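# Sort small circuit boards by length into two green bins

## Task

Put every small circuit board into one of the two green bins so that the long boards share one bin and the short boards share the other, and finish with both grippers released from the boards.

## Robot and tools

Robot: two six-joint arms with parallel-jaw grippers, named left_arm and right_arm. The names are labels only. left_arm is mounted on the +y side at (+0.041, +0.336, 0) m, yawed slightly (quat_wxyz +0.996, 0, 0, +0.089). right_arm is on the -y side at (-0.026, -0.301, 0) m (quat_wxyz +0.998, 0, 0, -0.065).

Scene frame: the origin sits on the table surface midway between the arms. +x runs out across the table, +z points up, +y points toward left_arm. Every state line reports each gripper in this one frame: end_effector_position in metres and end_effector_quat_wxyz. That position is the pinch point between the finger pads, roughly 1 cm short of the fingertips. The fingers extend along the gripper's +z axis and close along its y axis. Reported hand positions can be slightly off, more so when an arm is stretched far.

execute_actions takes "actions", a list holding zero or one item, plus an optional "pictures" boolean (images come by default). Three forms:
- Empty list: commands nothing and just returns the current state.
- Move: {"rows": [...], "steps": n} with n from 1 to 15 (default 15). Each control step lasts 1/30 s and uses one row. If there are fewer rows than steps, the final row is reused.
- Wait: {"steps": n} with no rows, n up to 300. It returns after n steps counted from the previous result.
If a call is refused, nothing reaches the robot.

Each row is one flat list of 14 numbers covering both arms, even when only one arm should move. The first 7 are left_arm and the last 7 are right_arm. Within each block the order is waist, shoulder, elbow, wrist pitch, wrist yaw, wrist roll, then gripper opening. The six joint values are absolute target angles in radians, on the same scale that Joint positions prints. They are not offsets. Stated ranges per arm: waist -2.618 to 3.054, shoulder 0.000 to 3.142, elbow 0.000 to 3.142, wrist pitch -1.571 to 1.571, wrist yaw -1.571 to 1.571, wrist roll -2.094 to 2.094. A call is refused if a target exceeds a range end by more than 0.036 rad and also lies beyond that joint's last reported angle. True joint ends may sit up to 0.036 rad either side of the listed ones. Targets past the real end are clipped there, and the result prints "joint sent to its limit". That line may concern an earlier action still running. If the line is absent, that does not prove the joint has more room.

The opening is an absolute value in [-1, 1]. +1 means fully open (pad gap 0.094 m) and -1 means closed. Away from the extremes, the fingers go to where grip_measured would read the value you sent. To hold a part, keep sending an opening below its grip_measured: about 0.03 under gives a firm hold, a smaller margin a gentler one. Each pad pushes with roughly 50 to 62 N at most, less on some grippers. Very thin parts (under about 2 mm) get less force. First contact can briefly spike much higher. Gripper readings may have a fixed bias of around 1 mm.

Motion limits: at each step a joint's target is kept within a set distance of its measured angle. Those distances are 0.202 rad for the waist, 0.258 for the shoulder, 0.238 for the elbow, 0.573 for wrist pitch, and 0.522 for wrist yaw and roll. Targets that would shift a gripper more than 70 mm from where it is get scaled back, so distant goals take several calls. Arms keep heading to the last row sent during your thinking and waiting. They stop once everything is nearly still or blocked, or once any step is HELD. After that, only a new action moves them further. Fingers still closing or opening finish their motion.

Result lines:
- The state line: `left_arm: ...` | `right_arm: ...` with each gripper's pose.
- Joint positions and Joint velocities: one block per arm, six joints (rad, rad/s) and then the pad gap (m, m/s).
- grip_measured: the measured finger opening, on the same scale as the command.
- "joint command not followed": a clearance check altered or blocked some joint targets. The rest of the row was still applied.
- HELD: marks steps where all or part of your row was not sent.
- MOTOR HOT appears at 75 °C. At 90 °C an OVER-TEMPERATURE FAULT stops that arm for 10 s. At 100 °C the arm goes limp and drops. Holding loads heats motors, even while you are thinking.

zoom_image: camera (cam_head_left, cam_head_right, cam_left_wrist or cam_right_wrist) and region [x0, y0, x1, y1] in pixels of that camera's latest image, with (0, 0) at the top left. The region is at most 504 by 504. It moves nothing. All four images are 504x504 and are returned in that order. Calibration (K, distortion, T_world_to_cam) was given per camera. Wrist camera poses follow the arm's joints. Each scene's cameras may differ by a few degrees and millimetres.

read_manual: optional section ("licences"). It only returns licence text.

finished_scene: scene (integer), the number of the current scene. Use it only once all boards are sorted and released. Replying with no tool call ends everything.

Avoid the following:
- Knocking or placing anything off the table, which fails the task.
- Letting the arms collide or press on each other.
- Dropping parts, slipping, slamming, or pushing hard.
- Loose objects may be nudged and held parts briefly tugged. Grip securely enough to resist this.

Each tool is called after ">>>" as a command line: name --argument value for each argument, lists and objects as JSON in quotes; but a table of rows of numbers goes row by row, as --pt "numbers of a row", without its own name.

## Session

>>> execute_actions --actions '[]'

Scene clock: 0.00 s of 6800.00 s.
left_arm: end_effector_position=(+0.3296, +0.3537, +0.3623) grip_measured=+1.000 end_effector_quat_wxyz=(+0.445, -0.498, +0.640, -0.381) | right_arm: end_effector_position=(+0.3414, -0.0709, +0.3181) grip_measured=+1.000 end_effector_quat_wxyz=(-0.463, +0.714, -0.448, +0.274)
Joint positions: left_arm=[ 0.021  0.817  1.118 -0.629  0.234 -1.29   0.094] | right_arm=[ 0.735  1.346  1.293 -0.384  0.117 -1.49   0.094]
Joint velocities: left_arm=[-0.012 -0.012 -0.012  0.007 -0.037 -0.022  0.   ] | right_arm=[-0.002 -0.012  0.002 -0.051 -0.037 -0.007  0.   ]

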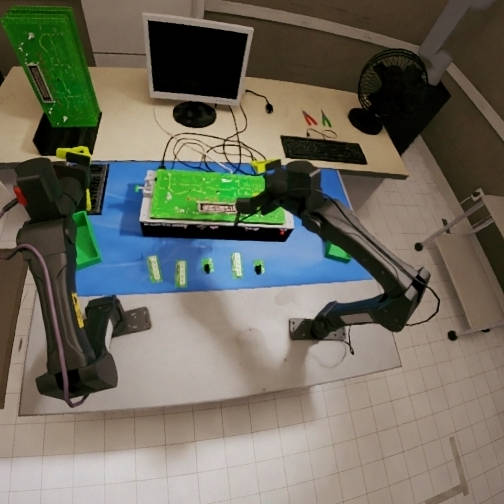

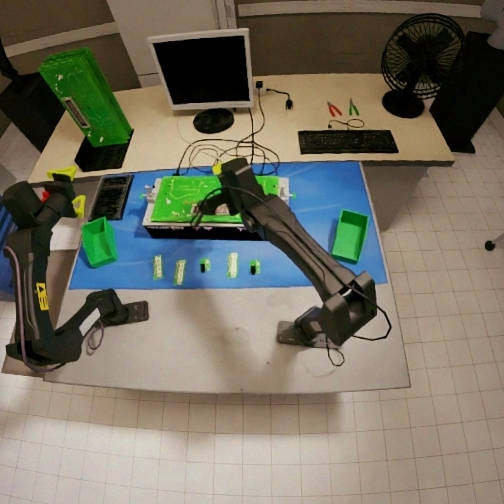

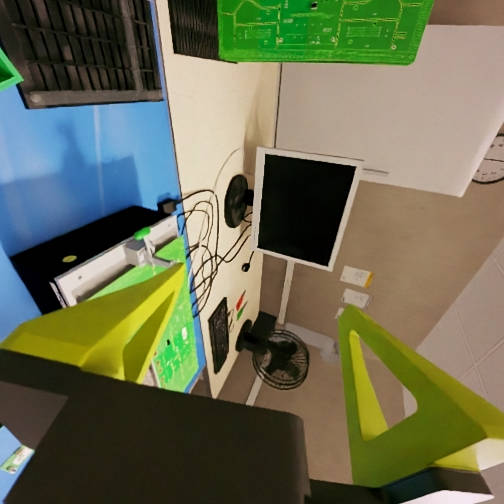

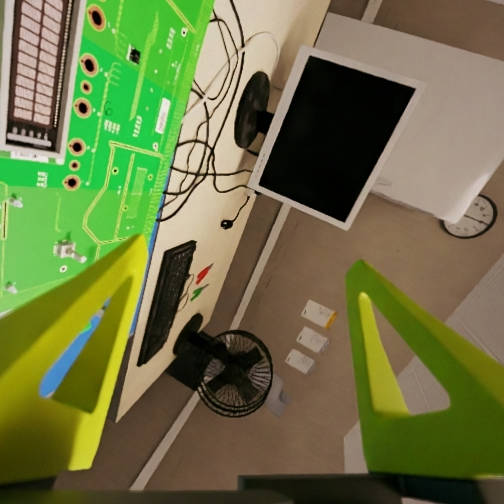

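>>> zoom_image --camera "cam_head_right" --region '[60, 190, 380, 310]'

>>> zoom_image --camera "cam_head_left" --region '[60, 190, 380, 310]'

Region (60, 190, 380, 310) of cam_head_right's 504x504 image, scaled by 1.575, with more detail than that image has; it fills the top 189 rows of this view, and the rest is white.

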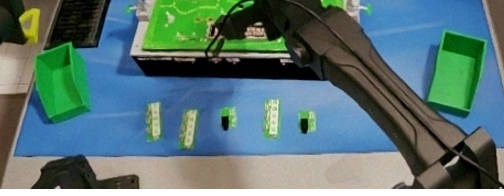

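Region (60, 190, 380, 310) of cam_head_left's 504x504 image, scaled by 1.575, with more detail than that image has; it fills the top 189 rows of this view, and the rest is white.

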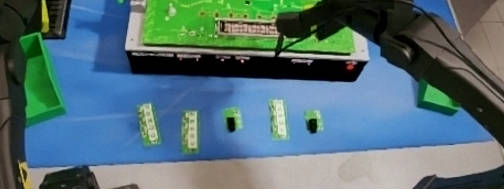

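>>> execute_actions --actions '[{"rows":[[-0.617,1.276,1.025,-1.32,0,-0.44,0.2,0.808,1.713,1.428,-1.286,0,0.68,0.2]]}]' --pictures false

>>> execute_actions --actions '[{"steps":45}]'

Scene clock: 6.27 s of 6800.00 s.
left_arm: end_effector_position=(+0.2473, +0.2374, +0.1180) grip_measured=+0.203 end_effector_quat_wxyz=(+0.038, -0.082, +0.995, -0.048) | right_arm: end_effector_position=(+0.2309, -0.0994, +0.1028) grip_measured=+0.202 end_effector_quat_wxyz=(+0.022, -0.508, +0.861, -0.005)
Joint positions: left_arm=[-0.594  1.297  1.025 -1.186  0.047 -0.583  0.057] | right_arm=[ 0.801  1.744  1.394 -1.179  0.017 -0.396  0.056]
Joint velocities: left_arm=[-0.935  0.085 -0.173 -0.857  0.022  0.886 -0.   ] | right_arm=[ 0.017 -0.09   0.056 -0.711 -0.037  2.747 -0.001]
Steps of this call (steps 1 to 90: nothing new was sent; then 2.77 s passed at rest; steps 91 to 105: all 15 steps of this action). Readings (joint positions):
91: left_arm=[0.008 0.826 1.117 -0.648 0.217 -1.262] | right_arm=[0.739 1.362 1.309 -0.424 0.113 -1.448]
92: left_arm=[-0.019 0.841 1.117 -0.675 0.199 -1.223] | right_arm=[0.746 1.392 1.341 -0.478 0.104 -1.392]
94: left_arm=[-0.078 0.901 1.115 -0.752 0.170 -1.145] | right_arm=[0.764 1.469 1.378 -0.561 0.085 -1.292]
98: left_arm=[-0.209 1.064 1.094 -0.911 0.117 -0.964] | right_arm=[0.785 1.632 1.392 -0.778 0.055 -1.060]
105: the state above

Scene clock: 7.77 s of 6800.00 s.
left_arm: end_effector_position=(+0.2197, +0.2506, +0.1158) grip_measured=+0.203 end_effector_quat_wxyz=(-0.007, -0.003, +1.000, -0.004) | right_arm: end_effector_position=(+0.2137, -0.1101, +0.1065) grip_measured=+0.202 end_effector_quat_wxyz=(-0.012, -0.001, +1.000, -0.012)
Joint positions: left_arm=[-0.621  1.296  1.022 -1.306  0.013 -0.447  0.057] | right_arm=[ 0.801  1.737  1.401 -1.268  0.004  0.67   0.056]
Joint velocities: left_arm=[-0.002  0.002 -0.012  0.022  0.051  0.081 -0.   ] | right_arm=[-0.002 -0.012 -0.002 -0.037 -0.037 -0.066 -0.   ]
Steps of this call (steps 1 to 45: the robot went on to your last target). Readings (joint positions):
1: left_arm=[-0.615 1.298 1.022 -1.214 0.047 -0.555] | right_arm=[0.801 1.742 1.396 -1.200 0.015 -0.298]
2: left_arm=[-0.621 1.297 1.022 -1.237 0.044 -0.532] | right_arm=[0.801 1.739 1.397 -1.216 0.014 -0.200]
4: left_arm=[-0.621 1.296 1.022 -1.264 0.033 -0.502] | right_arm=[0.801 1.737 1.400 -1.237 0.011 -0.005]
8: left_arm=[-0.621 1.296 1.022 -1.291 0.021 -0.470] | right_arm=[0.801 1.737 1.401 -1.256 0.008 0.361]
45: the state above
All arms were judged still, so your last target was given up. Only a new action makes them travel on or press farther. Fingers that are still opening or closing keep moving.
camera_calibration (this result's frames):
cam_left_wrist: T_world_to_cam=[[0.256639, -0.964601, -0.0606693, 0.200486], [-0.786834, -0.244971, 0.566464, 0.194717], [-0.561274, -0.0976398, -0.82185, 0.371047], [0, 0, 0, 1]] pos_world=[0.310017, 0.277318, 0.206809]
cam_right_wrist: T_world_to_cam=[[0.178281, -0.983334, 0.0356401, -0.151469], [-0.634697, -0.0872436, 0.76782, 0.0527979], [-0.751914, -0.159509, -0.639673, 0.313555], [0, 0, 0, 1]] pos_world=[0.296281, -0.094323, 0.165432]

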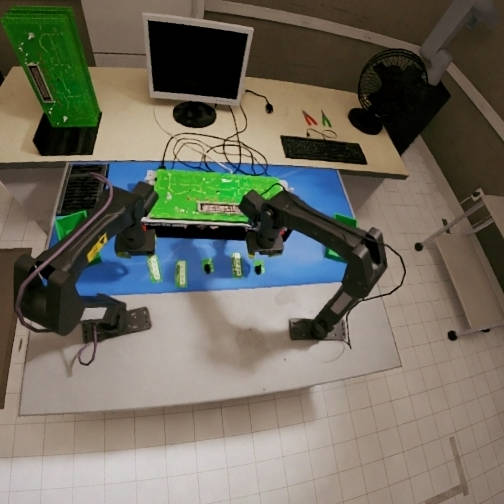

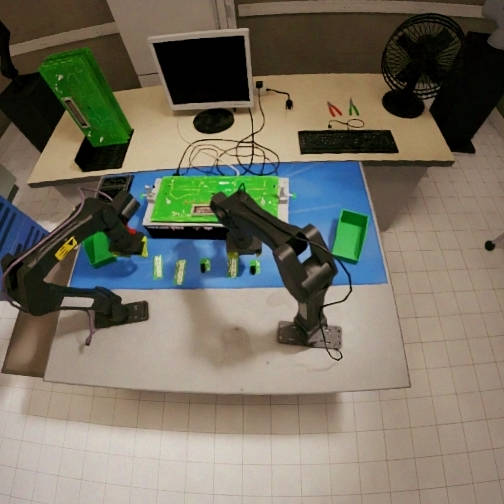

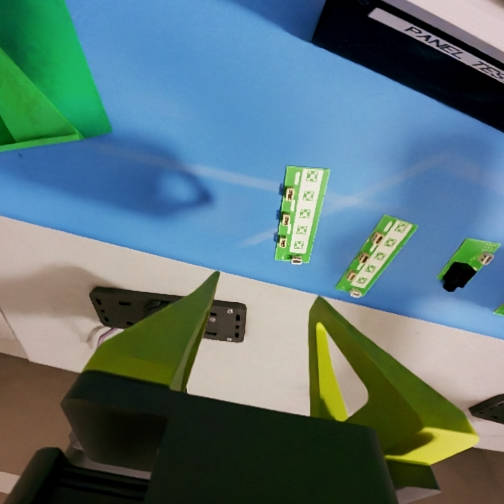

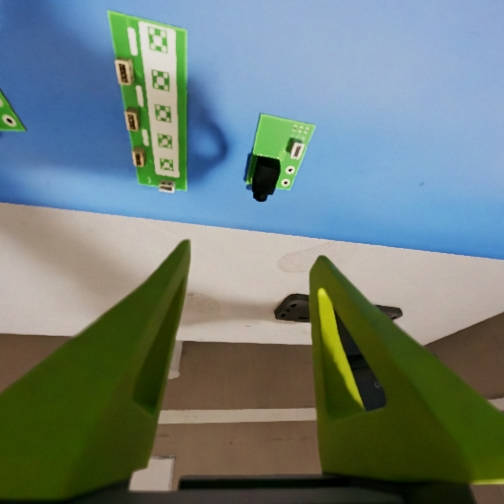

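>>> execute_actions --actions '[{"rows":[[-0.77,1.30,0.98,-1.25,0,-0.6,0.2,0.738,1.713,1.36,-1.22,0,0.61,0.2],[-0.77,1.30,0.98,-1.25,0,-0.6,0.2,0.738,1.713,1.36,-1.22,0,0.61,0.2],[-0.77,1.30,0.98,-1.25,0,-0.6,0.2,0.738,1.713,1.36,-1.22,0,0.61,0.2],[-0.77,1.33,0.93,-1.17,0,-0.7,0.2,0.738,1.713,1.29,-1.15,0,0.61,0.2],[-0.77,1.33,0.93,-1.17,0,-0.7,0.2,0.738,1.713,1.29,-1.15,0,0.61,0.2],[-0.77,1.33,0.93,-1.17,0,-0.7,0.2,0.738,1.713,1.29,-1.15,0,0.61,0.2],[-0.77,1.35,0.88,-1.1,0,-0.82,0.2,0.738,1.713,1.23,-1.08,0,0.61,0.2],[-0.77,1.35,0.88,-1.1,0,-0.82,0.2,0.738,1.713,1.23,-1.08,0,0.61,0.2],[-0.77,1.35,0.88,-1.1,0,-0.82,0.2,0.738,1.713,1.23,-1.08,0,0.61,0.2],[-0.77,1.38,0.84,-1.03,0,-0.82,0.2,0.738,1.713,1.16,-1.02,0,0.61,0.2],[-0.77,1.38,0.84,-1.03,0,-0.82,0.2,0.738,1.713,1.16,-1.02,0,0.61,0.2],[-0.77,1.38,0.84,-1.03,0,-0.82,0.2,0.738,1.713,1.16,-1.02,0,0.61,0.2],[-0.77,1.404,0.797,-0.964,0,-0.82,0.2,0.738,1.713,1.101,-0.959,0,0.61,0.2]]}]' --pictures false

>>> execute_actions --actions '[{"steps":25}]'

Scene clock: 13.27 s of 6800.00 s.
left_arm: end_effector_position=(+0.2065, +0.2249, +0.0497) grip_measured=+0.203 end_effector_quat_wxyz=(-0.021, -0.096, +0.995, +0.011) | right_arm: end_effector_position=(+0.2047, -0.1382, +0.0456) grip_measured=+0.202 end_effector_quat_wxyz=(-0.021, +0.005, +1.000, -0.016)
Joint positions: left_arm=[-0.768  1.389  0.824 -1.053  0.01  -0.782  0.057] | right_arm=[ 0.742  1.718  1.129 -1.036  0.002  0.621  0.056]
Joint velocities: left_arm=[ 0.002  0.232 -0.31   0.535 -0.007 -0.183 -0.   ] | right_arm=[-0.002  0.046 -0.579  0.388 -0.037 -0.007 -0.001]
Steps of this call (steps 1 to 90: nothing new was sent; then 2.00 s passed at rest; steps 91 to 105: all 15 steps of this action). Readings (joint positions):
91: left_arm=[-0.640 1.296 1.019 -1.301 0.003 -0.470] | right_arm=[0.796 1.736 1.396 -1.262 0.001 0.662]
92: left_arm=[-0.684 1.296 1.013 -1.293 0.000 -0.496] | right_arm=[0.784 1.734 1.387 -1.254 -0.002 0.653]
94: left_arm=[-0.753 1.297 0.995 -1.271 0.008 -0.543] | right_arm=[0.755 1.732 1.361 -1.236 -0.002 0.641]
98: left_arm=[-0.768 1.323 0.929 -1.196 0.010 -0.669] | right_arm=[0.739 1.728 1.269 -1.171 -0.001 0.629]
105: the state above

Scene clock: 14.10 s of 6800.00 s.
left_arm: end_effector_position=(+0.2165, +0.2182, +0.0437) grip_measured=+0.203 end_effector_quat_wxyz=(-0.004, -0.111, +0.994, -0.004) | right_arm: end_effector_position=(+0.2079, -0.1360, +0.0375) grip_measured=+0.202 end_effector_quat_wxyz=(-0.011, +0.004, +1.000, -0.009)
Joint positions: left_arm=[-0.768  1.399  0.809 -0.981  0.01  -0.812  0.057] | right_arm=[ 0.742  1.72   1.098 -0.978  0.002  0.62   0.056]
Joint velocities: left_arm=[ 0.002 -0.002 -0.007  0.007  0.022 -0.066 -0.   ] | right_arm=[-0.012 -0.002 -0.007 -0.007  0.007 -0.007  0.   ]
Steps of this call (steps 1 to 25: the robot went on to your last target). Readings (joint positions):
1: left_arm=[-0.768 1.395 0.816 -1.040 0.010 -0.788] | right_arm=[0.742 1.719 1.113 -1.028 0.002 0.620]
2: left_arm=[-0.768 1.398 0.810 -1.030 0.010 -0.793] | right_arm=[0.742 1.719 1.103 -1.022 0.002 0.620]
4: left_arm=[-0.768 1.399 0.809 -1.015 0.010 -0.800] | right_arm=[0.742 1.720 1.098 -1.013 0.002 0.620]
8: left_arm=[-0.768 1.399 0.809 -0.993 0.010 -0.807] | right_arm=[0.742 1.720 1.098 -0.991 0.002 0.620]
25: the state above
camera_calibration (this result's frames):
cam_left_wrist: T_world_to_cam=[[0.458955, -0.886408, -0.0603472, 0.104828], [-0.718256, -0.410155, 0.562033, 0.246556], [-0.522942, -0.214603, -0.82491, 0.324182], [0, 0, 0, 1]] pos_world=[0.298508, 0.263616, 0.135174]
cam_right_wrist: T_world_to_cam=[[0.168755, -0.985189, 0.0304101, -0.171527], [-0.636895, -0.0854443, 0.766201, 0.100607], [-0.752254, -0.148668, -0.641881, 0.262521], [0, 0, 0, 1]] pos_world=[0.290505, -0.121362, 0.0966378]

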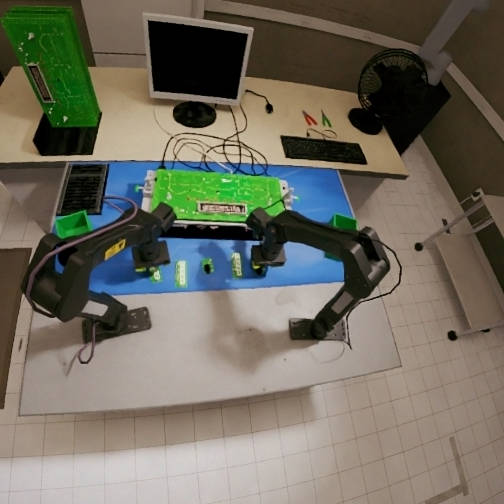

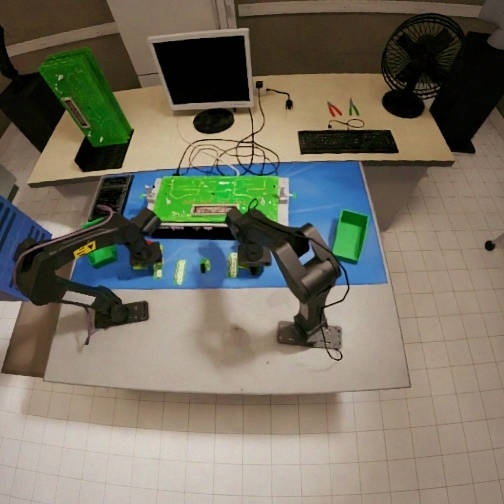

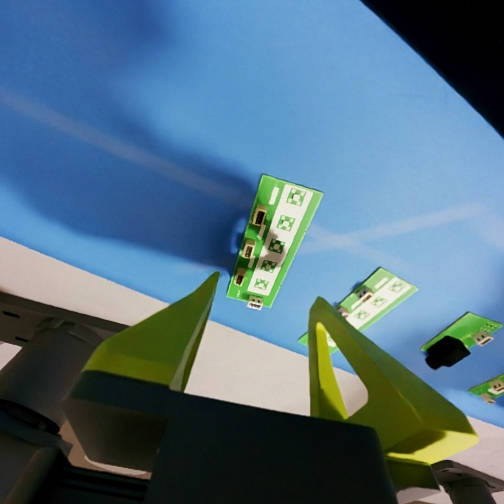

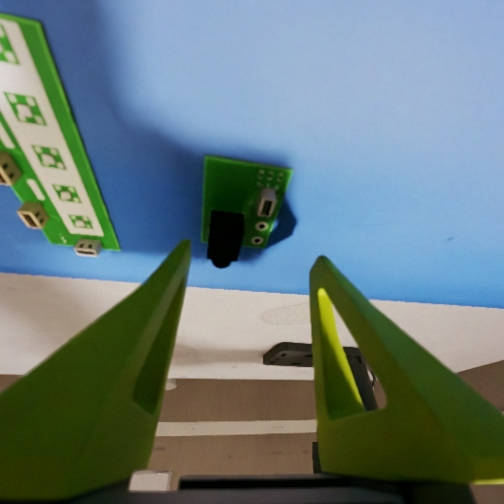

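>>> execute_actions --actions '[{"rows":[[-0.77,1.42,0.77,-0.9,0,-0.82,0.2,0.752,1.73,1.08,-0.9,0,0.61,0.2],[-0.77,1.42,0.77,-0.9,0,-0.82,0.2,0.752,1.73,1.08,-0.9,0,0.61,0.2],[-0.77,1.42,0.77,-0.9,0,-0.82,0.2,0.752,1.73,1.08,-0.9,0,0.61,0.2],[-0.77,1.42,0.77,-0.9,0,-0.82,0.2,0.752,1.73,1.08,-0.9,0,0.61,0.2],[-0.77,1.42,0.77,-0.9,0,-0.82,0.2,0.752,1.73,1.08,-0.9,0,0.61,0.2],[-0.77,1.44,0.745,-0.86,0,-0.82,0.2,0.752,1.748,1.06,-0.86,0,0.61,0.2],[-0.77,1.44,0.745,-0.86,0,-0.82,0.2,0.752,1.748,1.06,-0.86,0,0.61,0.2],[-0.77,1.44,0.745,-0.86,0,-0.82,0.2,0.752,1.748,1.06,-0.86,0,0.61,0.2],[-0.77,1.44,0.745,-0.86,0,-0.82,0.2,0.752,1.748,1.06,-0.86,0,0.61,0.2],[-0.77,1.44,0.745,-0.86,0,-0.82,0.2,0.752,1.748,1.06,-0.86,0,0.61,0.2],[-0.77,1.457,0.719,-0.82,0,-0.82,0.2,0.752,1.764,1.041,-0.83,0,0.61,0.2]]}]' --pictures false

>>> execute_actions --actions '[{"steps":20}]'

Scene clock: 17.43 s of 6800.00 s.
left_arm: end_effector_position=(+0.2178, +0.2173, +0.0182) grip_measured=+0.203 end_effector_quat_wxyz=(-0.002, -0.111, +0.994, -0.005) | right_arm: end_effector_position=(+0.2120, -0.1320, +0.0173) grip_measured=+0.201 end_effector_quat_wxyz=(-0.004, +0.003, +1.000, -0.003)
Joint positions: left_arm=[-0.768  1.446  0.737 -0.858  0.01  -0.812  0.057] | right_arm=[ 0.744  1.755  1.053 -0.878  0.     0.619  0.056]
Joint velocities: left_arm=[ 0.012  0.051 -0.076  0.051 -0.051 -0.066 -0.   ] | right_arm=[-0.017  0.007 -0.017 -0.007 -0.11   0.037  0.   ]
Steps of this call (steps 1 to 15: the robot went on to your last target; steps 16 to 85: nothing new was sent; steps 86 to 100: all 15 steps of this action). Readings (joint positions):
86: left_arm=[-0.768 1.400 0.805 -0.973 0.010 -0.812] | right_arm=[0.742 1.720 1.096 -0.972 0.002 0.620]
87: left_arm=[-0.768 1.400 0.801 -0.960 0.010 -0.812] | right_arm=[0.742 1.720 1.093 -0.960 0.002 0.620]
89: left_arm=[-0.768 1.406 0.792 -0.944 0.010 -0.812] | right_arm=[0.742 1.724 1.088 -0.945 0.002 0.620]
93: left_arm=[-0.768 1.421 0.773 -0.907 0.010 -0.812] | right_arm=[0.743 1.735 1.073 -0.915 0.001 0.620]
100: the state above

Scene clock: 18.10 s of 6800.00 s.
left_arm: end_effector_position=(+0.2213, +0.2150, +0.0174) grip_measured=+0.203 end_effector_quat_wxyz=(+0.005, -0.111, +0.994, -0.011) | right_arm: end_effector_position=(+0.2120, -0.1320, +0.0173) grip_measured=+0.201 end_effector_quat_wxyz=(-0.004, +0.003, +1.000, -0.003)
Joint positions: left_arm=[-0.768  1.448  0.735 -0.837  0.01  -0.812  0.057] | right_arm=[ 0.744  1.755  1.053 -0.878  0.     0.619  0.056]
Joint velocities: left_arm=[-0.012  0.007  0.007  0.037 -0.007 -0.007  0.   ] | right_arm=[-0.012 -0.002 -0.002 -0.037 -0.095  0.037 -0.   ]
Steps of this call (steps 1 to 20: the robot went on to your last target). Readings (joint positions):
1: left_arm=[-0.768 1.448 0.735 -0.855 0.010 -0.812] | right_arm=[0.744 1.755 1.053 -0.878 0.000 0.619]
2: left_arm=[-0.768 1.448 0.735 -0.852 0.010 -0.812] | right_arm=[0.744 1.755 1.053 -0.878 0.000 0.619]
4: left_arm=[-0.768 1.448 0.735 -0.846 0.010 -0.812] | right_arm=[0.744 1.755 1.053 -0.878 0.000 0.619]
8: left_arm=[-0.768 1.448 0.735 -0.840 0.010 -0.812] | right_arm=[0.744 1.755 1.053 -0.878 0.000 0.619]
20: the state above
camera_calibration (this result's frames):
cam_left_wrist: T_world_to_cam=[[0.460225, -0.886856, -0.0409912, 0.0976139], [-0.72836, -0.403569, 0.553737, 0.264443], [-0.507627, -0.224987, -0.831682, 0.303312], [0, 0, 0, 1]] pos_world=[0.301655, 0.261532, 0.109829]
cam_right_wrist: T_world_to_cam=[[0.171351, -0.985007, 0.0200117, -0.167968], [-0.647722, -0.0973256, 0.755634, 0.119905], [-0.742357, -0.142441, -0.654688, 0.252205], [0, 0, 0, 1]] pos_world=[0.293673, -0.117855, 0.0778727]

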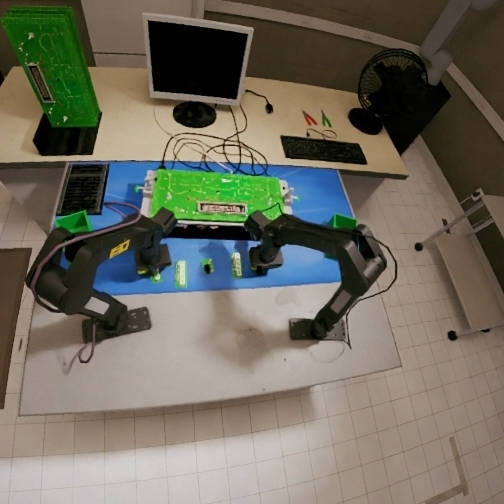

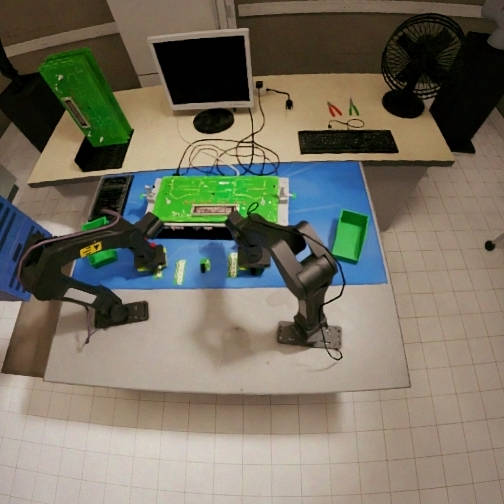

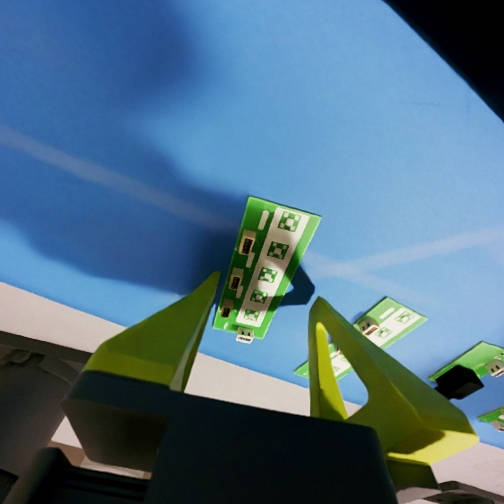

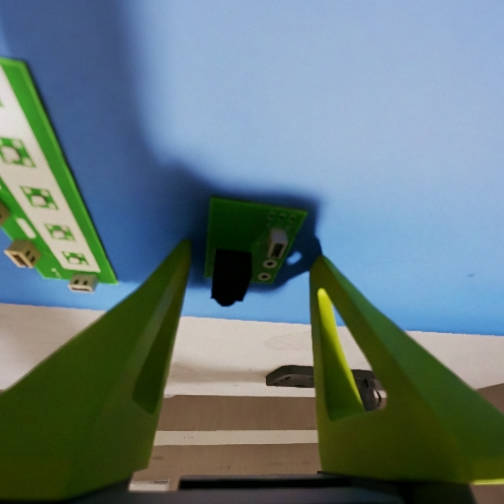

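>>> execute_actions --actions '[{"rows":[[-0.765,1.472,0.695,-0.80,0,-0.82,0.2,0.744,1.757,1.05,-0.878,0,0.61,-0.4]]}]'

Scene clock: 19.13 s of 6800.00 s.
left_arm: end_effector_position=(+0.2198, +0.2160, +0.0126) grip_measured=+0.203 end_effector_quat_wxyz=(+0.003, -0.112, +0.994, -0.009) | right_arm: end_effector_position=(+0.2118, -0.1299, +0.0173) grip_measured=-0.370 end_effector_quat_wxyz=(-0.005, +0.002, +1.000, +0.003)
Joint positions: left_arm=[-0.768  1.456  0.72  -0.819  0.01  -0.813  0.057] | right_arm=[ 0.744  1.755  1.053 -0.873 -0.01   0.618  0.03 ]
Joint velocities: left_arm=[ 0.012  0.002 -0.012 -0.022 -0.037  0.022 -0.001] | right_arm=[ 0.002  0.002 -0.012 -0.037  0.11  -0.007 -0.   ]
Steps of this call (steps 1 to 15: the robot went on to your last target; step 16: nothing new was sent; steps 17 to 31: all 15 steps of this action). Readings (joint positions):
17: left_arm=[-0.768 1.448 0.732 -0.833 0.010 -0.812] | right_arm=[0.744 1.755 1.053 -0.877 -0.003 0.618]
18: left_arm=[-0.768 1.451 0.728 -0.827 0.010 -0.812] | right_arm=[0.744 1.755 1.053 -0.874 -0.010 0.618]
20: left_arm=[-0.768 1.456 0.720 -0.821 0.010 -0.813] | right_arm=[0.744 1.755 1.053 -0.873 -0.010 0.618]
24: left_arm=[-0.768 1.456 0.720 -0.819 0.010 -0.813] | right_arm=[0.744 1.755 1.053 -0.873 -0.010 0.618]
31: the state above
camera_calibration (this result's frames):
cam_left_wrist: T_world_to_cam=[[0.460708, -0.886376, -0.0456675, 0.0988515], [-0.72558, -0.405766, 0.555777, 0.266287], [-0.511157, -0.222915, -0.830076, 0.299031], [0, 0, 0, 1]] pos_world=[0.300523, 0.262328, 0.104737]
cam_right_wrist: T_world_to_cam=[[0.171695, -0.98511, 0.00890447, -0.165756], [-0.645803, -0.105722, 0.756149, 0.11847], [-0.743949, -0.135577, -0.654338, 0.253577], [0, 0, 0, 1]] pos_world=[0.293616, -0.116384, 0.0778196]

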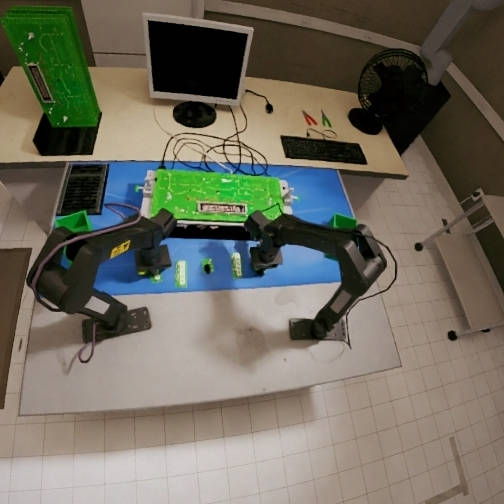

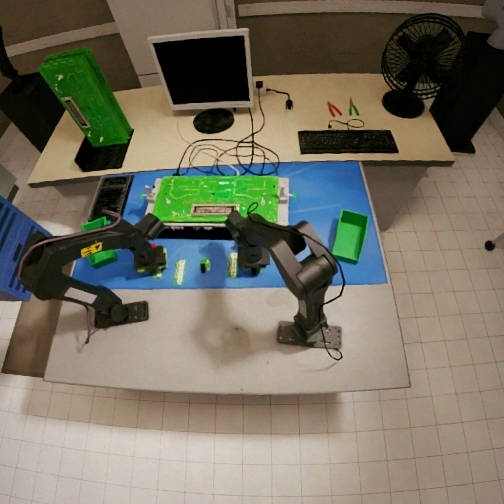

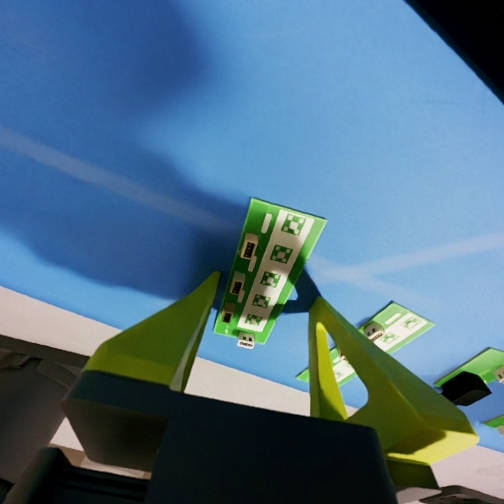

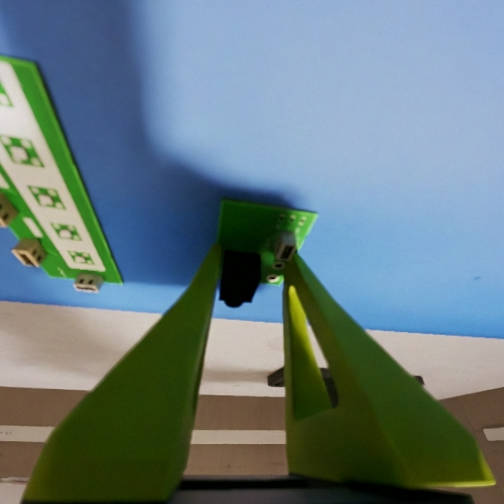

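Left in contact; close, then lift.

>>> execute_actions --actions '[{"rows":[[-0.765,1.465,0.705,-0.81,0,-0.82,-0.41,0.744,1.757,1.05,-0.878,0,0.61,-0.41]],"steps":12}]' --pictures false

>>> execute_actions --actions '[{"rows":[[-0.765,1.44,0.75,-0.88,0,-0.82,-0.41,0.744,1.74,1.08,-0.92,0,0.61,-0.41],[-0.765,1.44,0.75,-0.88,0,-0.82,-0.41,0.744,1.74,1.08,-0.92,0,0.61,-0.41],[-0.765,1.44,0.75,-0.88,0,-0.82,-0.41,0.744,1.74,1.08,-0.92,0,0.61,-0.41],[-0.765,1.404,0.8,-0.97,0,-0.82,-0.41,0.744,1.713,1.12,-0.99,0,0.61,-0.41],[-0.765,1.404,0.8,-0.97,0,-0.82,-0.41,0.744,1.713,1.12,-0.99,0,0.61,-0.41],[-0.765,1.404,0.8,-0.97,0,-0.82,-0.41,0.744,1.713,1.12,-0.99,0,0.61,-0.41],[-0.765,1.37,0.88,-1.09,0,-0.82,-0.41,0.744,1.70,1.2,-1.09,0,0.61,-0.41],[-0.765,1.37,0.88,-1.09,0,-0.82,-0.41,0.744,1.70,1.2,-1.09,0,0.61,-0.41],[-0.765,1.37,0.88,-1.09,0,-0.82,-0.41,0.744,1.70,1.2,-1.09,0,0.61,-0.41],[-0.765,1.34,0.97,-1.21,0,-0.82,-0.41,0.744,1.69,1.3,-1.2,0,0.61,-0.41],[-0.765,1.34,0.97,-1.21,0,-0.82,-0.41,0.744,1.69,1.3,-1.2,0,0.61,-0.41],[-0.765,1.34,0.97,-1.21,0,-0.82,-0.41,0.744,1.69,1.3,-1.2,0,0.61,-0.41],[-0.765,1.32,1.08,-1.33,0,-0.82,-0.41,0.744,1.69,1.42,-1.3,0,0.61,-0.41]]}]'

Scene clock: 21.67 s of 6800.00 s.
left_arm: end_effector_position=(+0.2199, +0.2162, +0.0126) grip_measured=-0.359 end_effector_quat_wxyz=(+0.003, -0.112, +0.994, -0.009) | right_arm: end_effector_position=(+0.2118, -0.1299, +0.0173) grip_measured=-0.370 end_effector_quat_wxyz=(-0.005, +0.002, +1.000, +0.003)
Joint positions: left_arm=[-0.768  1.456  0.72  -0.819  0.009 -0.814  0.03 ] | right_arm=[ 0.744  1.755  1.053 -0.873 -0.01   0.618  0.03 ]
Joint velocities: left_arm=[-0.017 -0.012 -0.007 -0.037 -0.007 -0.051 -0.001] | right_arm=[ 0.002  0.007 -0.012 -0.051 -0.022 -0.066  0.001]
Steps of this call (steps 1 to 15: the robot went on to your last target; steps 16 to 64: nothing new was sent; steps 65 to 76: all 12 steps of this action). Readings (joint positions):
65: left_arm=[-0.768 1.456 0.720 -0.819 0.010 -0.813] | right_arm=[0.744 1.755 1.053 -0.873 -0.010 0.618]
66: left_arm=[-0.768 1.456 0.720 -0.819 0.010 -0.813] | right_arm=[0.744 1.755 1.053 -0.873 -0.010 0.618]
68: left_arm=[-0.768 1.456 0.720 -0.819 0.009 -0.814] | right_arm=[0.744 1.755 1.053 -0.873 -0.010 0.618]
72: left_arm=[-0.768 1.456 0.720 -0.819 0.009 -0.814] | right_arm=[0.744 1.755 1.053 -0.873 -0.010 0.618]
76: the state above

Scene clock: 22.17 s of 6800.00 s.
left_arm: end_effector_position=(+0.2306, +0.2090, +0.1078) grip_measured=-0.359 end_effector_quat_wxyz=(+0.021, -0.112, +0.993, -0.024) | right_arm: end_effector_position=(+0.2245, -0.1190, +0.1002) grip_measured=-0.370 end_effector_quat_wxyz=(-0.004, +0.000, +1.000, +0.007)
Joint positions: left_arm=[-0.768  1.347  1.027 -1.188  0.01  -0.814  0.03 ] | right_arm=[ 0.745  1.719  1.356 -1.207 -0.016  0.616  0.03 ]
Joint velocities: left_arm=[ 0.007 -0.291  0.838 -0.623 -0.007  0.081 -0.   ] | right_arm=[-0.007 -0.208  1.028 -0.256  0.037  0.007  0.   ]
Steps of this call (steps 1 to 15: all 15 steps of this action). Readings (joint positions):
1: left_arm=[-0.768 1.456 0.722 -0.823 0.009 -0.814] | right_arm=[0.744 1.755 1.053 -0.875 -0.010 0.618]
2: left_arm=[-0.768 1.456 0.723 -0.829 0.009 -0.814] | right_arm=[0.744 1.755 1.053 -0.877 -0.010 0.618]
4: left_arm=[-0.768 1.454 0.729 -0.852 0.009 -0.814] | right_arm=[0.744 1.754 1.059 -0.890 -0.010 0.618]
8: left_arm=[-0.768 1.420 0.799 -0.963 0.010 -0.814] | right_arm=[0.744 1.744 1.124 -0.983 -0.009 0.618]
15: the state above
camera_calibration (this result's frames):
cam_left_wrist: T_world_to_cam=[[0.462068, -0.886829, -0.00523785, 0.0874811], [-0.746785, -0.392273, 0.53706, 0.222355], [-0.478335, -0.244247, -0.843528, 0.380377], [0, 0, 0, 1]] pos_world=[0.307577, 0.257711, 0.201898]
cam_right_wrist: T_world_to_cam=[[0.175435, -0.98449, 0.00109104, -0.157989], [-0.646041, -0.114287, 0.754698, 0.0642915], [-0.742868, -0.133105, -0.656071, 0.318933], [0, 0, 0, 1]] pos_world=[0.306177, -0.105739, 0.160894]

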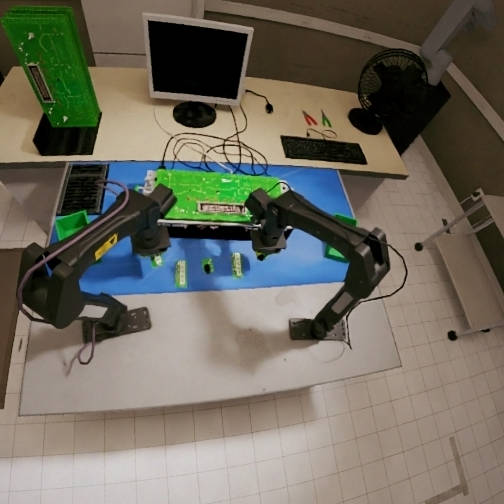

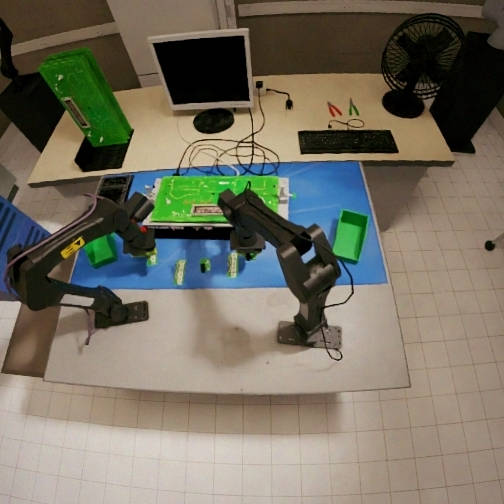

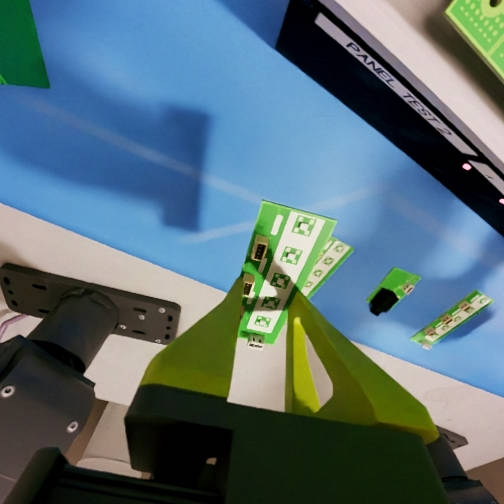

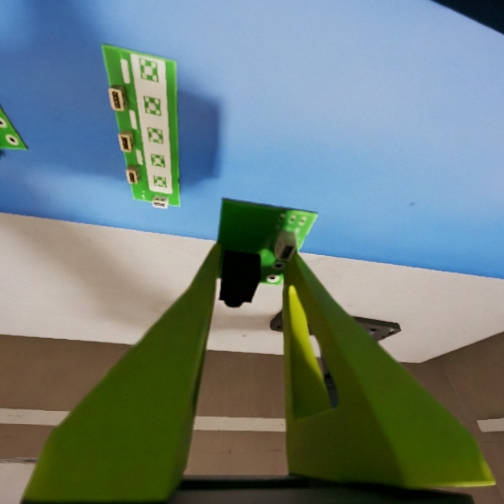

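>>> execute_actions --actions '[{"rows":[[-0.72,1.33,1.1,-1.33,0,-0.78,-0.41,0.7,1.7,1.44,-1.31,0,0.58,-0.41],[-0.67,1.35,1.12,-1.33,0,-0.73,-0.41,0.65,1.72,1.47,-1.32,0,0.54,-0.41],[-0.6,1.38,1.15,-1.34,0,-0.67,-0.41,0.58,1.74,1.5,-1.33,0,0.49,-0.41],[-0.53,1.41,1.18,-1.34,0,-0.6,-0.41,0.51,1.76,1.54,-1.34,0,0.44,-0.41],[-0.45,1.44,1.22,-1.34,0,-0.53,-0.41,0.43,1.79,1.58,-1.35,0,0.38,-0.41],[-0.37,1.47,1.25,-1.35,0,-0.46,-0.41,0.35,1.81,1.61,-1.36,0,0.32,-0.41],[-0.29,1.5,1.28,-1.35,0,-0.39,-0.41,0.27,1.84,1.65,-1.38,0,0.26,-0.41],[-0.21,1.53,1.32,-1.35,0,-0.32,-0.41,0.19,1.86,1.69,-1.39,0,0.2,-0.41],[-0.13,1.56,1.35,-1.35,0,-0.25,-0.41,0.11,1.89,1.73,-1.4,0,0.14,-0.41],[-0.05,1.59,1.38,-1.36,0,-0.18,-0.41,0.03,1.91,1.77,-1.41,0,0.08,-0.41],[0.03,1.62,1.42,-1.36,0,-0.11,-0.41,-0.05,1.94,1.8,-1.42,0,0.02,-0.41],[0.11,1.65,1.45,-1.36,0,-0.04,-0.41,-0.13,1.96,1.84,-1.44,0,-0.04,-0.41],[0.19,1.68,1.48,-1.36,0,0.03,-0.41,-0.21,1.99,1.88,-1.45,0,-0.09,-0.41],[0.26,1.7,1.51,-1.37,0,0.1,-0.41,-0.28,2.01,1.91,-1.46,0,-0.14,-0.41],[0.32,1.723,1.53,-1.37,0,0.15,-0.41,-0.336,2.03,1.94,-1.464,0,-0.17,-0.41]]}]' --pictures false

>>> execute_actions --actions '[{"steps":25}]'

Scene clock: 25.63 s of 6800.00 s.
left_arm: end_effector_position=(+0.3347, +0.4232, +0.1378) grip_measured=-0.359 end_effector_quat_wxyz=(+0.009, -0.206, +0.978, -0.007) | right_arm: end_effector_position=(+0.3384, -0.3333, +0.1329) grip_measured=-0.370 end_effector_quat_wxyz=(-0.024, +0.097, +0.995, +0.022)
Joint positions: left_arm=[ 0.115  1.683  1.464 -1.334  0.016 -0.122  0.03 ] | right_arm=[ 0.018  1.987  1.83  -1.462 -0.043  0.08   0.03 ]
Joint velocities: left_arm=[ 1.976  0.735  0.794  0.007  0.022  1.795 -0.   ] | right_arm=[-1.531  0.696  1.087  0.037  0.081 -1.267  0.   ]
Steps of this call (steps 1 to 30: the robot went on to your last target; steps 31 to 89: nothing new was sent; steps 90 to 104: all 15 steps of this action). Readings (joint positions):
90: left_arm=[-0.763 1.327 1.067 -1.313 0.012 -0.809] | right_arm=[0.741 1.696 1.410 -1.283 -0.010 0.612]
91: left_arm=[-0.744 1.329 1.070 -1.315 0.015 -0.797] | right_arm=[0.729 1.699 1.415 -1.290 -0.012 0.601]
93: left_arm=[-0.655 1.353 1.102 -1.330 0.022 -0.745] | right_arm=[0.655 1.724 1.456 -1.312 -0.020 0.559]
97: left_arm=[-0.378 1.470 1.237 -1.334 0.021 -0.559] | right_arm=[0.398 1.822 1.602 -1.339 -0.040 0.406]
104: the state above

Scene clock: 26.47 s of 6800.00 s.
left_arm: end_effector_position=(+0.3121, +0.4869, +0.1339) grip_measured=-0.359 end_effector_quat_wxyz=(-0.008, -0.179, +0.984, -0.001) | right_arm: end_effector_position=(+0.3216, -0.4760, +0.1332) grip_measured=-0.370 end_effector_quat_wxyz=(-0.003, +0.154, +0.988, -0.002)
Joint positions: left_arm=[ 0.323  1.73   1.501 -1.358 -0.004  0.142  0.03 ] | right_arm=[-0.337  2.043  1.913 -1.446  0.005 -0.159  0.03 ]
Joint velocities: left_arm=[-0.002 -0.002 -0.007 -0.037 -0.007 -0.037 -0.001] | right_arm=[-0.007  0.017 -0.002 -0.037 -0.037 -0.022 -0.001]
Steps of this call (steps 1 to 25: the robot went on to your last target). Readings (joint positions):
1: left_arm=[0.185 1.705 1.486 -1.331 0.015 -0.069] | right_arm=[-0.038 2.007 1.861 -1.456 -0.039 0.041]
2: left_arm=[0.249 1.720 1.497 -1.329 0.011 -0.027] | right_arm=[-0.095 2.022 1.882 -1.449 -0.035 0.007]
4: left_arm=[0.333 1.729 1.501 -1.330 -0.005 0.032] | right_arm=[-0.212 2.038 1.902 -1.441 -0.027 -0.046]
8: left_arm=[0.338 1.730 1.501 -1.347 -0.010 0.096] | right_arm=[-0.372 2.043 1.912 -1.442 0.006 -0.112]
25: the state above
camera_calibration (this result's frames):
cam_left_wrist: T_world_to_cam=[[0.575243, -0.81497, -0.0701335, 0.234815], [-0.649638, -0.507274, 0.566254, 0.400067], [-0.497057, -0.280173, -0.821241, 0.529609], [0, 0, 0, 1]] pos_world=[0.388069, 0.542692, 0.224866]
cam_right_wrist: T_world_to_cam=[[-0.130664, -0.991237, 0.0193901, -0.43371], [-0.648767, 0.100276, 0.754352, 0.164431], [-0.749686, 0.0859869, -0.656184, 0.471759], [0, 0, 0, 1]] pos_world=[0.403678, -0.486963, 0.193932]

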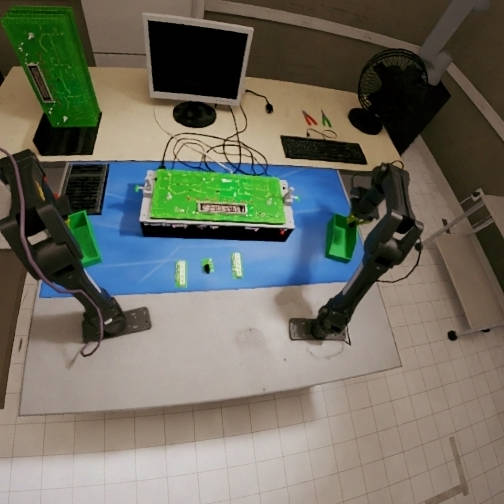

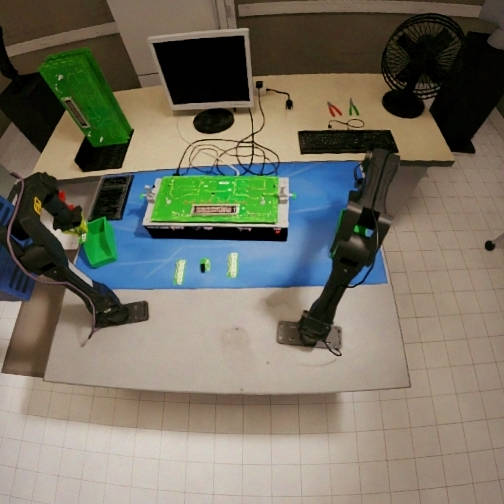

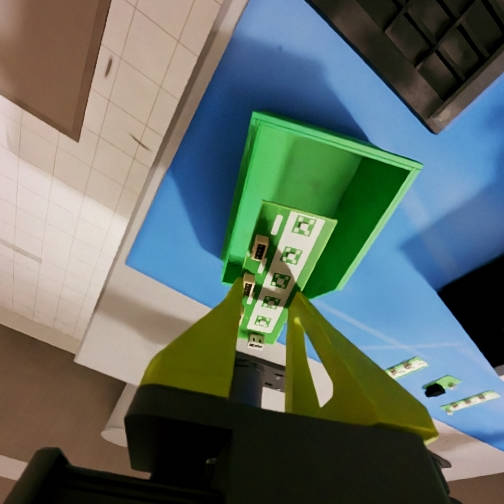

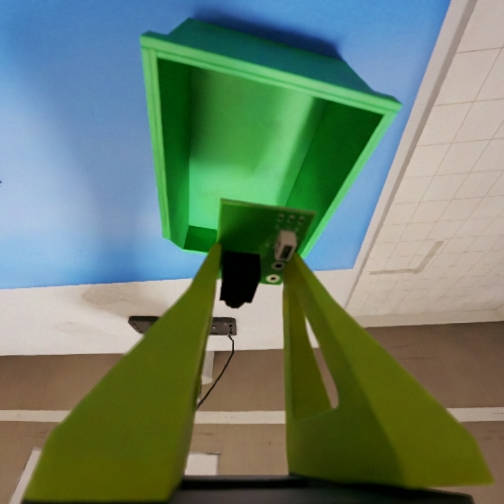

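>>> execute_actions --actions '[{"rows":[[0.28,1.69,1.46,-1.35,0,0.1,-0.41,-0.336,2.03,1.88,-1.42,0,-0.17,-0.41],[0.28,1.69,1.46,-1.35,0,0.1,-0.41,-0.336,2.03,1.88,-1.42,0,-0.17,-0.41],[0.23,1.65,1.4,-1.32,0,0.05,-0.41,-0.336,2.02,1.83,-1.37,0,-0.17,-0.41],[0.23,1.65,1.4,-1.32,0,0.05,-0.41,-0.336,2.02,1.83,-1.37,0,-0.17,-0.41],[0.23,1.65,1.36,-1.26,0,0.05,-0.41,-0.336,2.01,1.78,-1.32,0,-0.17,-0.41],[0.23,1.65,1.36,-1.26,0,0.05,-0.41,-0.336,2.01,1.78,-1.32,0,-0.17,-0.41],[0.23,1.66,1.31,-1.2,0,0.05,-0.41,-0.336,2.0,1.73,-1.27,0,-0.17,-0.41],[0.23,1.66,1.31,-1.2,0,0.05,-0.41,-0.336,2.0,1.73,-1.27,0,-0.17,-0.41],[0.23,1.67,1.26,-1.14,0,0.05,-0.41,-0.336,2.0,1.68,-1.22,0,-0.17,-0.41],[0.23,1.67,1.26,-1.14,0,0.05,-0.41,-0.336,2.0,1.68,-1.22,0,-0.17,-0.41],[0.23,1.68,1.21,-1.08,0,0.05,-0.41,-0.336,1.99,1.63,-1.18,0,-0.17,-0.41],[0.23,1.68,1.21,-1.08,0,0.05,-0.41,-0.336,1.99,1.63,-1.18,0,-0.17,-0.41],[0.23,1.685,1.16,-1.02,0,0.05,-0.41,-0.336,1.988,1.59,-1.14,0,-0.17,-0.41],[0.23,1.685,1.16,-1.02,0,0.05,-0.41,-0.336,1.988,1.59,-1.14,0,-0.17,-0.41],[0.23,1.691,1.119,-0.985,0,0.05,-0.41,-0.336,1.988,1.563,-1.13,0,-0.17,-0.41]]}]' --pictures false

>>> execute_actions --actions '[{"steps":20}]'

Scene clock: 30.27 s of 6800.00 s.
left_arm: end_effector_position=(+0.2996, +0.4479, +0.0700) grip_measured=-0.359 end_effector_quat_wxyz=(-0.019, -0.170, +0.985, -0.006) | right_arm: end_effector_position=(+0.2999, -0.4651, +0.0624) grip_measured=-0.370 end_effector_quat_wxyz=(-0.035, +0.153, +0.988, +0.009)
Joint positions: left_arm=[ 0.226  1.675  1.182 -1.119  0.002  0.062  0.03 ] | right_arm=[-0.337  2.022  1.599 -1.22   0.005 -0.16   0.03 ]
Joint velocities: left_arm=[ 0.002  0.056 -0.74   0.886 -0.037 -0.081  0.002] | right_arm=[-0.007 -0.037 -0.515  0.476 -0.022  0.051 -0.   ]
Steps of this call (steps 1 to 30: the robot went on to your last target; steps 31 to 90: nothing new was sent; then 0.30 s passed at rest; steps 91 to 105: all 15 steps of this action). Readings (joint positions):
91: left_arm=[0.320 1.727 1.497 -1.356 -0.005 0.137] | right_arm=[-0.337 2.043 1.909 -1.443 0.005 -0.160]
92: left_arm=[0.312 1.722 1.490 -1.355 -0.005 0.131] | right_arm=[-0.337 2.043 1.903 -1.441 0.005 -0.160]
94: left_arm=[0.278 1.697 1.450 -1.339 -0.007 0.106] | right_arm=[-0.337 2.040 1.868 -1.420 0.005 -0.160]
98: left_arm=[0.226 1.664 1.362 -1.295 0.002 0.079] | right_arm=[-0.337 2.033 1.765 -1.356 0.005 -0.160]
105: the state above

Scene clock: 30.93 s of 6800.00 s.
left_arm: end_effector_position=(+0.3077, +0.4513, +0.0519) grip_measured=-0.359 end_effector_quat_wxyz=(-0.000, -0.172, +0.985, -0.001) | right_arm: end_effector_position=(+0.3064, -0.4683, +0.0552) grip_measured=-0.370 end_effector_quat_wxyz=(-0.016, +0.153, +0.988, +0.003)
Joint positions: left_arm=[ 0.226  1.691  1.127 -1.008  0.002  0.058  0.03 ] | right_arm=[-0.337  2.017  1.563 -1.149  0.005 -0.16   0.03 ]
Joint velocities: left_arm=[ 0.002 -0.002 -0.002 -0.037 -0.022  0.11  -0.   ] | right_arm=[-0.017 -0.002 -0.007 -0.007  0.037  0.022 -0.001]
Steps of this call (steps 1 to 20: the robot went on to your last target). Readings (joint positions):
1: left_arm=[0.226 1.678 1.160 -1.096 0.002 0.061] | right_arm=[-0.337 2.022 1.584 -1.206 0.005 -0.160]
2: left_arm=[0.226 1.683 1.144 -1.080 0.002 0.061] | right_arm=[-0.337 2.022 1.573 -1.197 0.005 -0.160]
4: left_arm=[0.226 1.690 1.129 -1.060 0.002 0.060] | right_arm=[-0.337 2.022 1.563 -1.184 0.005 -0.160]
8: left_arm=[0.226 1.691 1.127 -1.029 0.002 0.059] | right_arm=[-0.337 2.020 1.563 -1.162 0.005 -0.160]
20: the state above
camera_calibration (this result's frames):
cam_left_wrist: T_world_to_cam=[[0.565345, -0.822444, -0.0630152, 0.208633], [-0.664708, -0.499487, 0.555586, 0.427233], [-0.488413, -0.272211, -0.829068, 0.444282], [0, 0, 0, 1]] pos_world=[0.383029, 0.505925, 0.144122]
cam_right_wrist: T_world_to_cam=[[-0.129169, -0.991568, 0.0104138, -0.426697], [-0.630436, 0.0902224, 0.77098, 0.201447], [-0.765419, 0.0930217, -0.636774, 0.415519], [0, 0, 0, 1]] pos_world=[0.38993, -0.479926, 0.113724]

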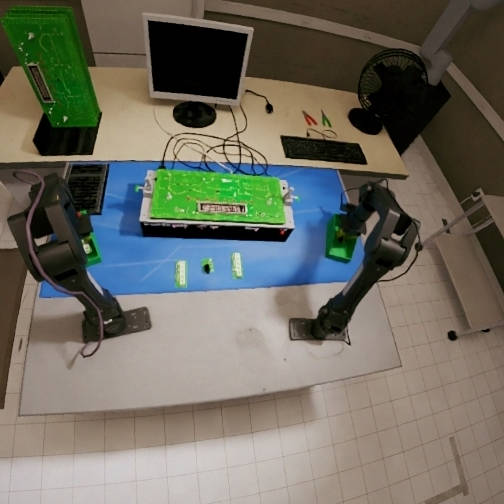

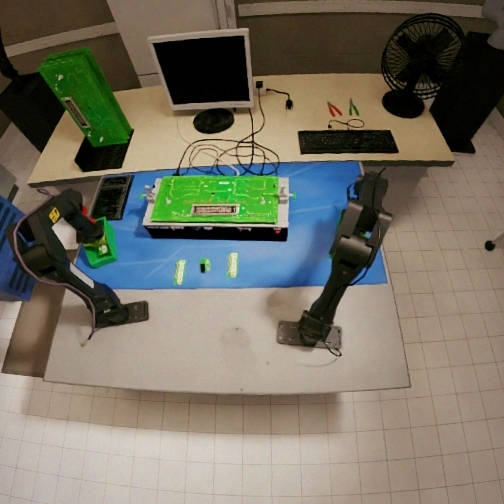

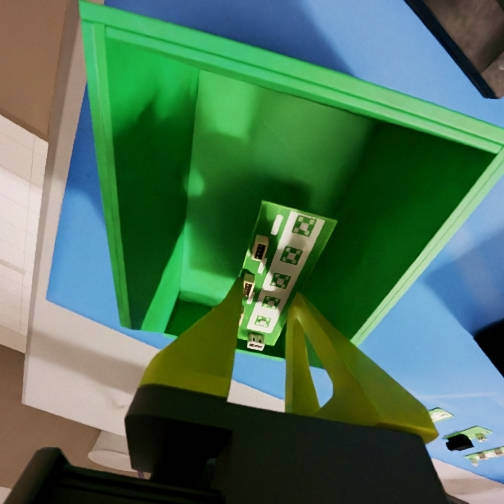

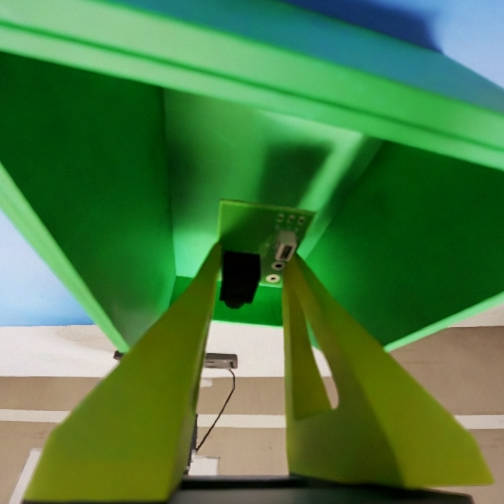

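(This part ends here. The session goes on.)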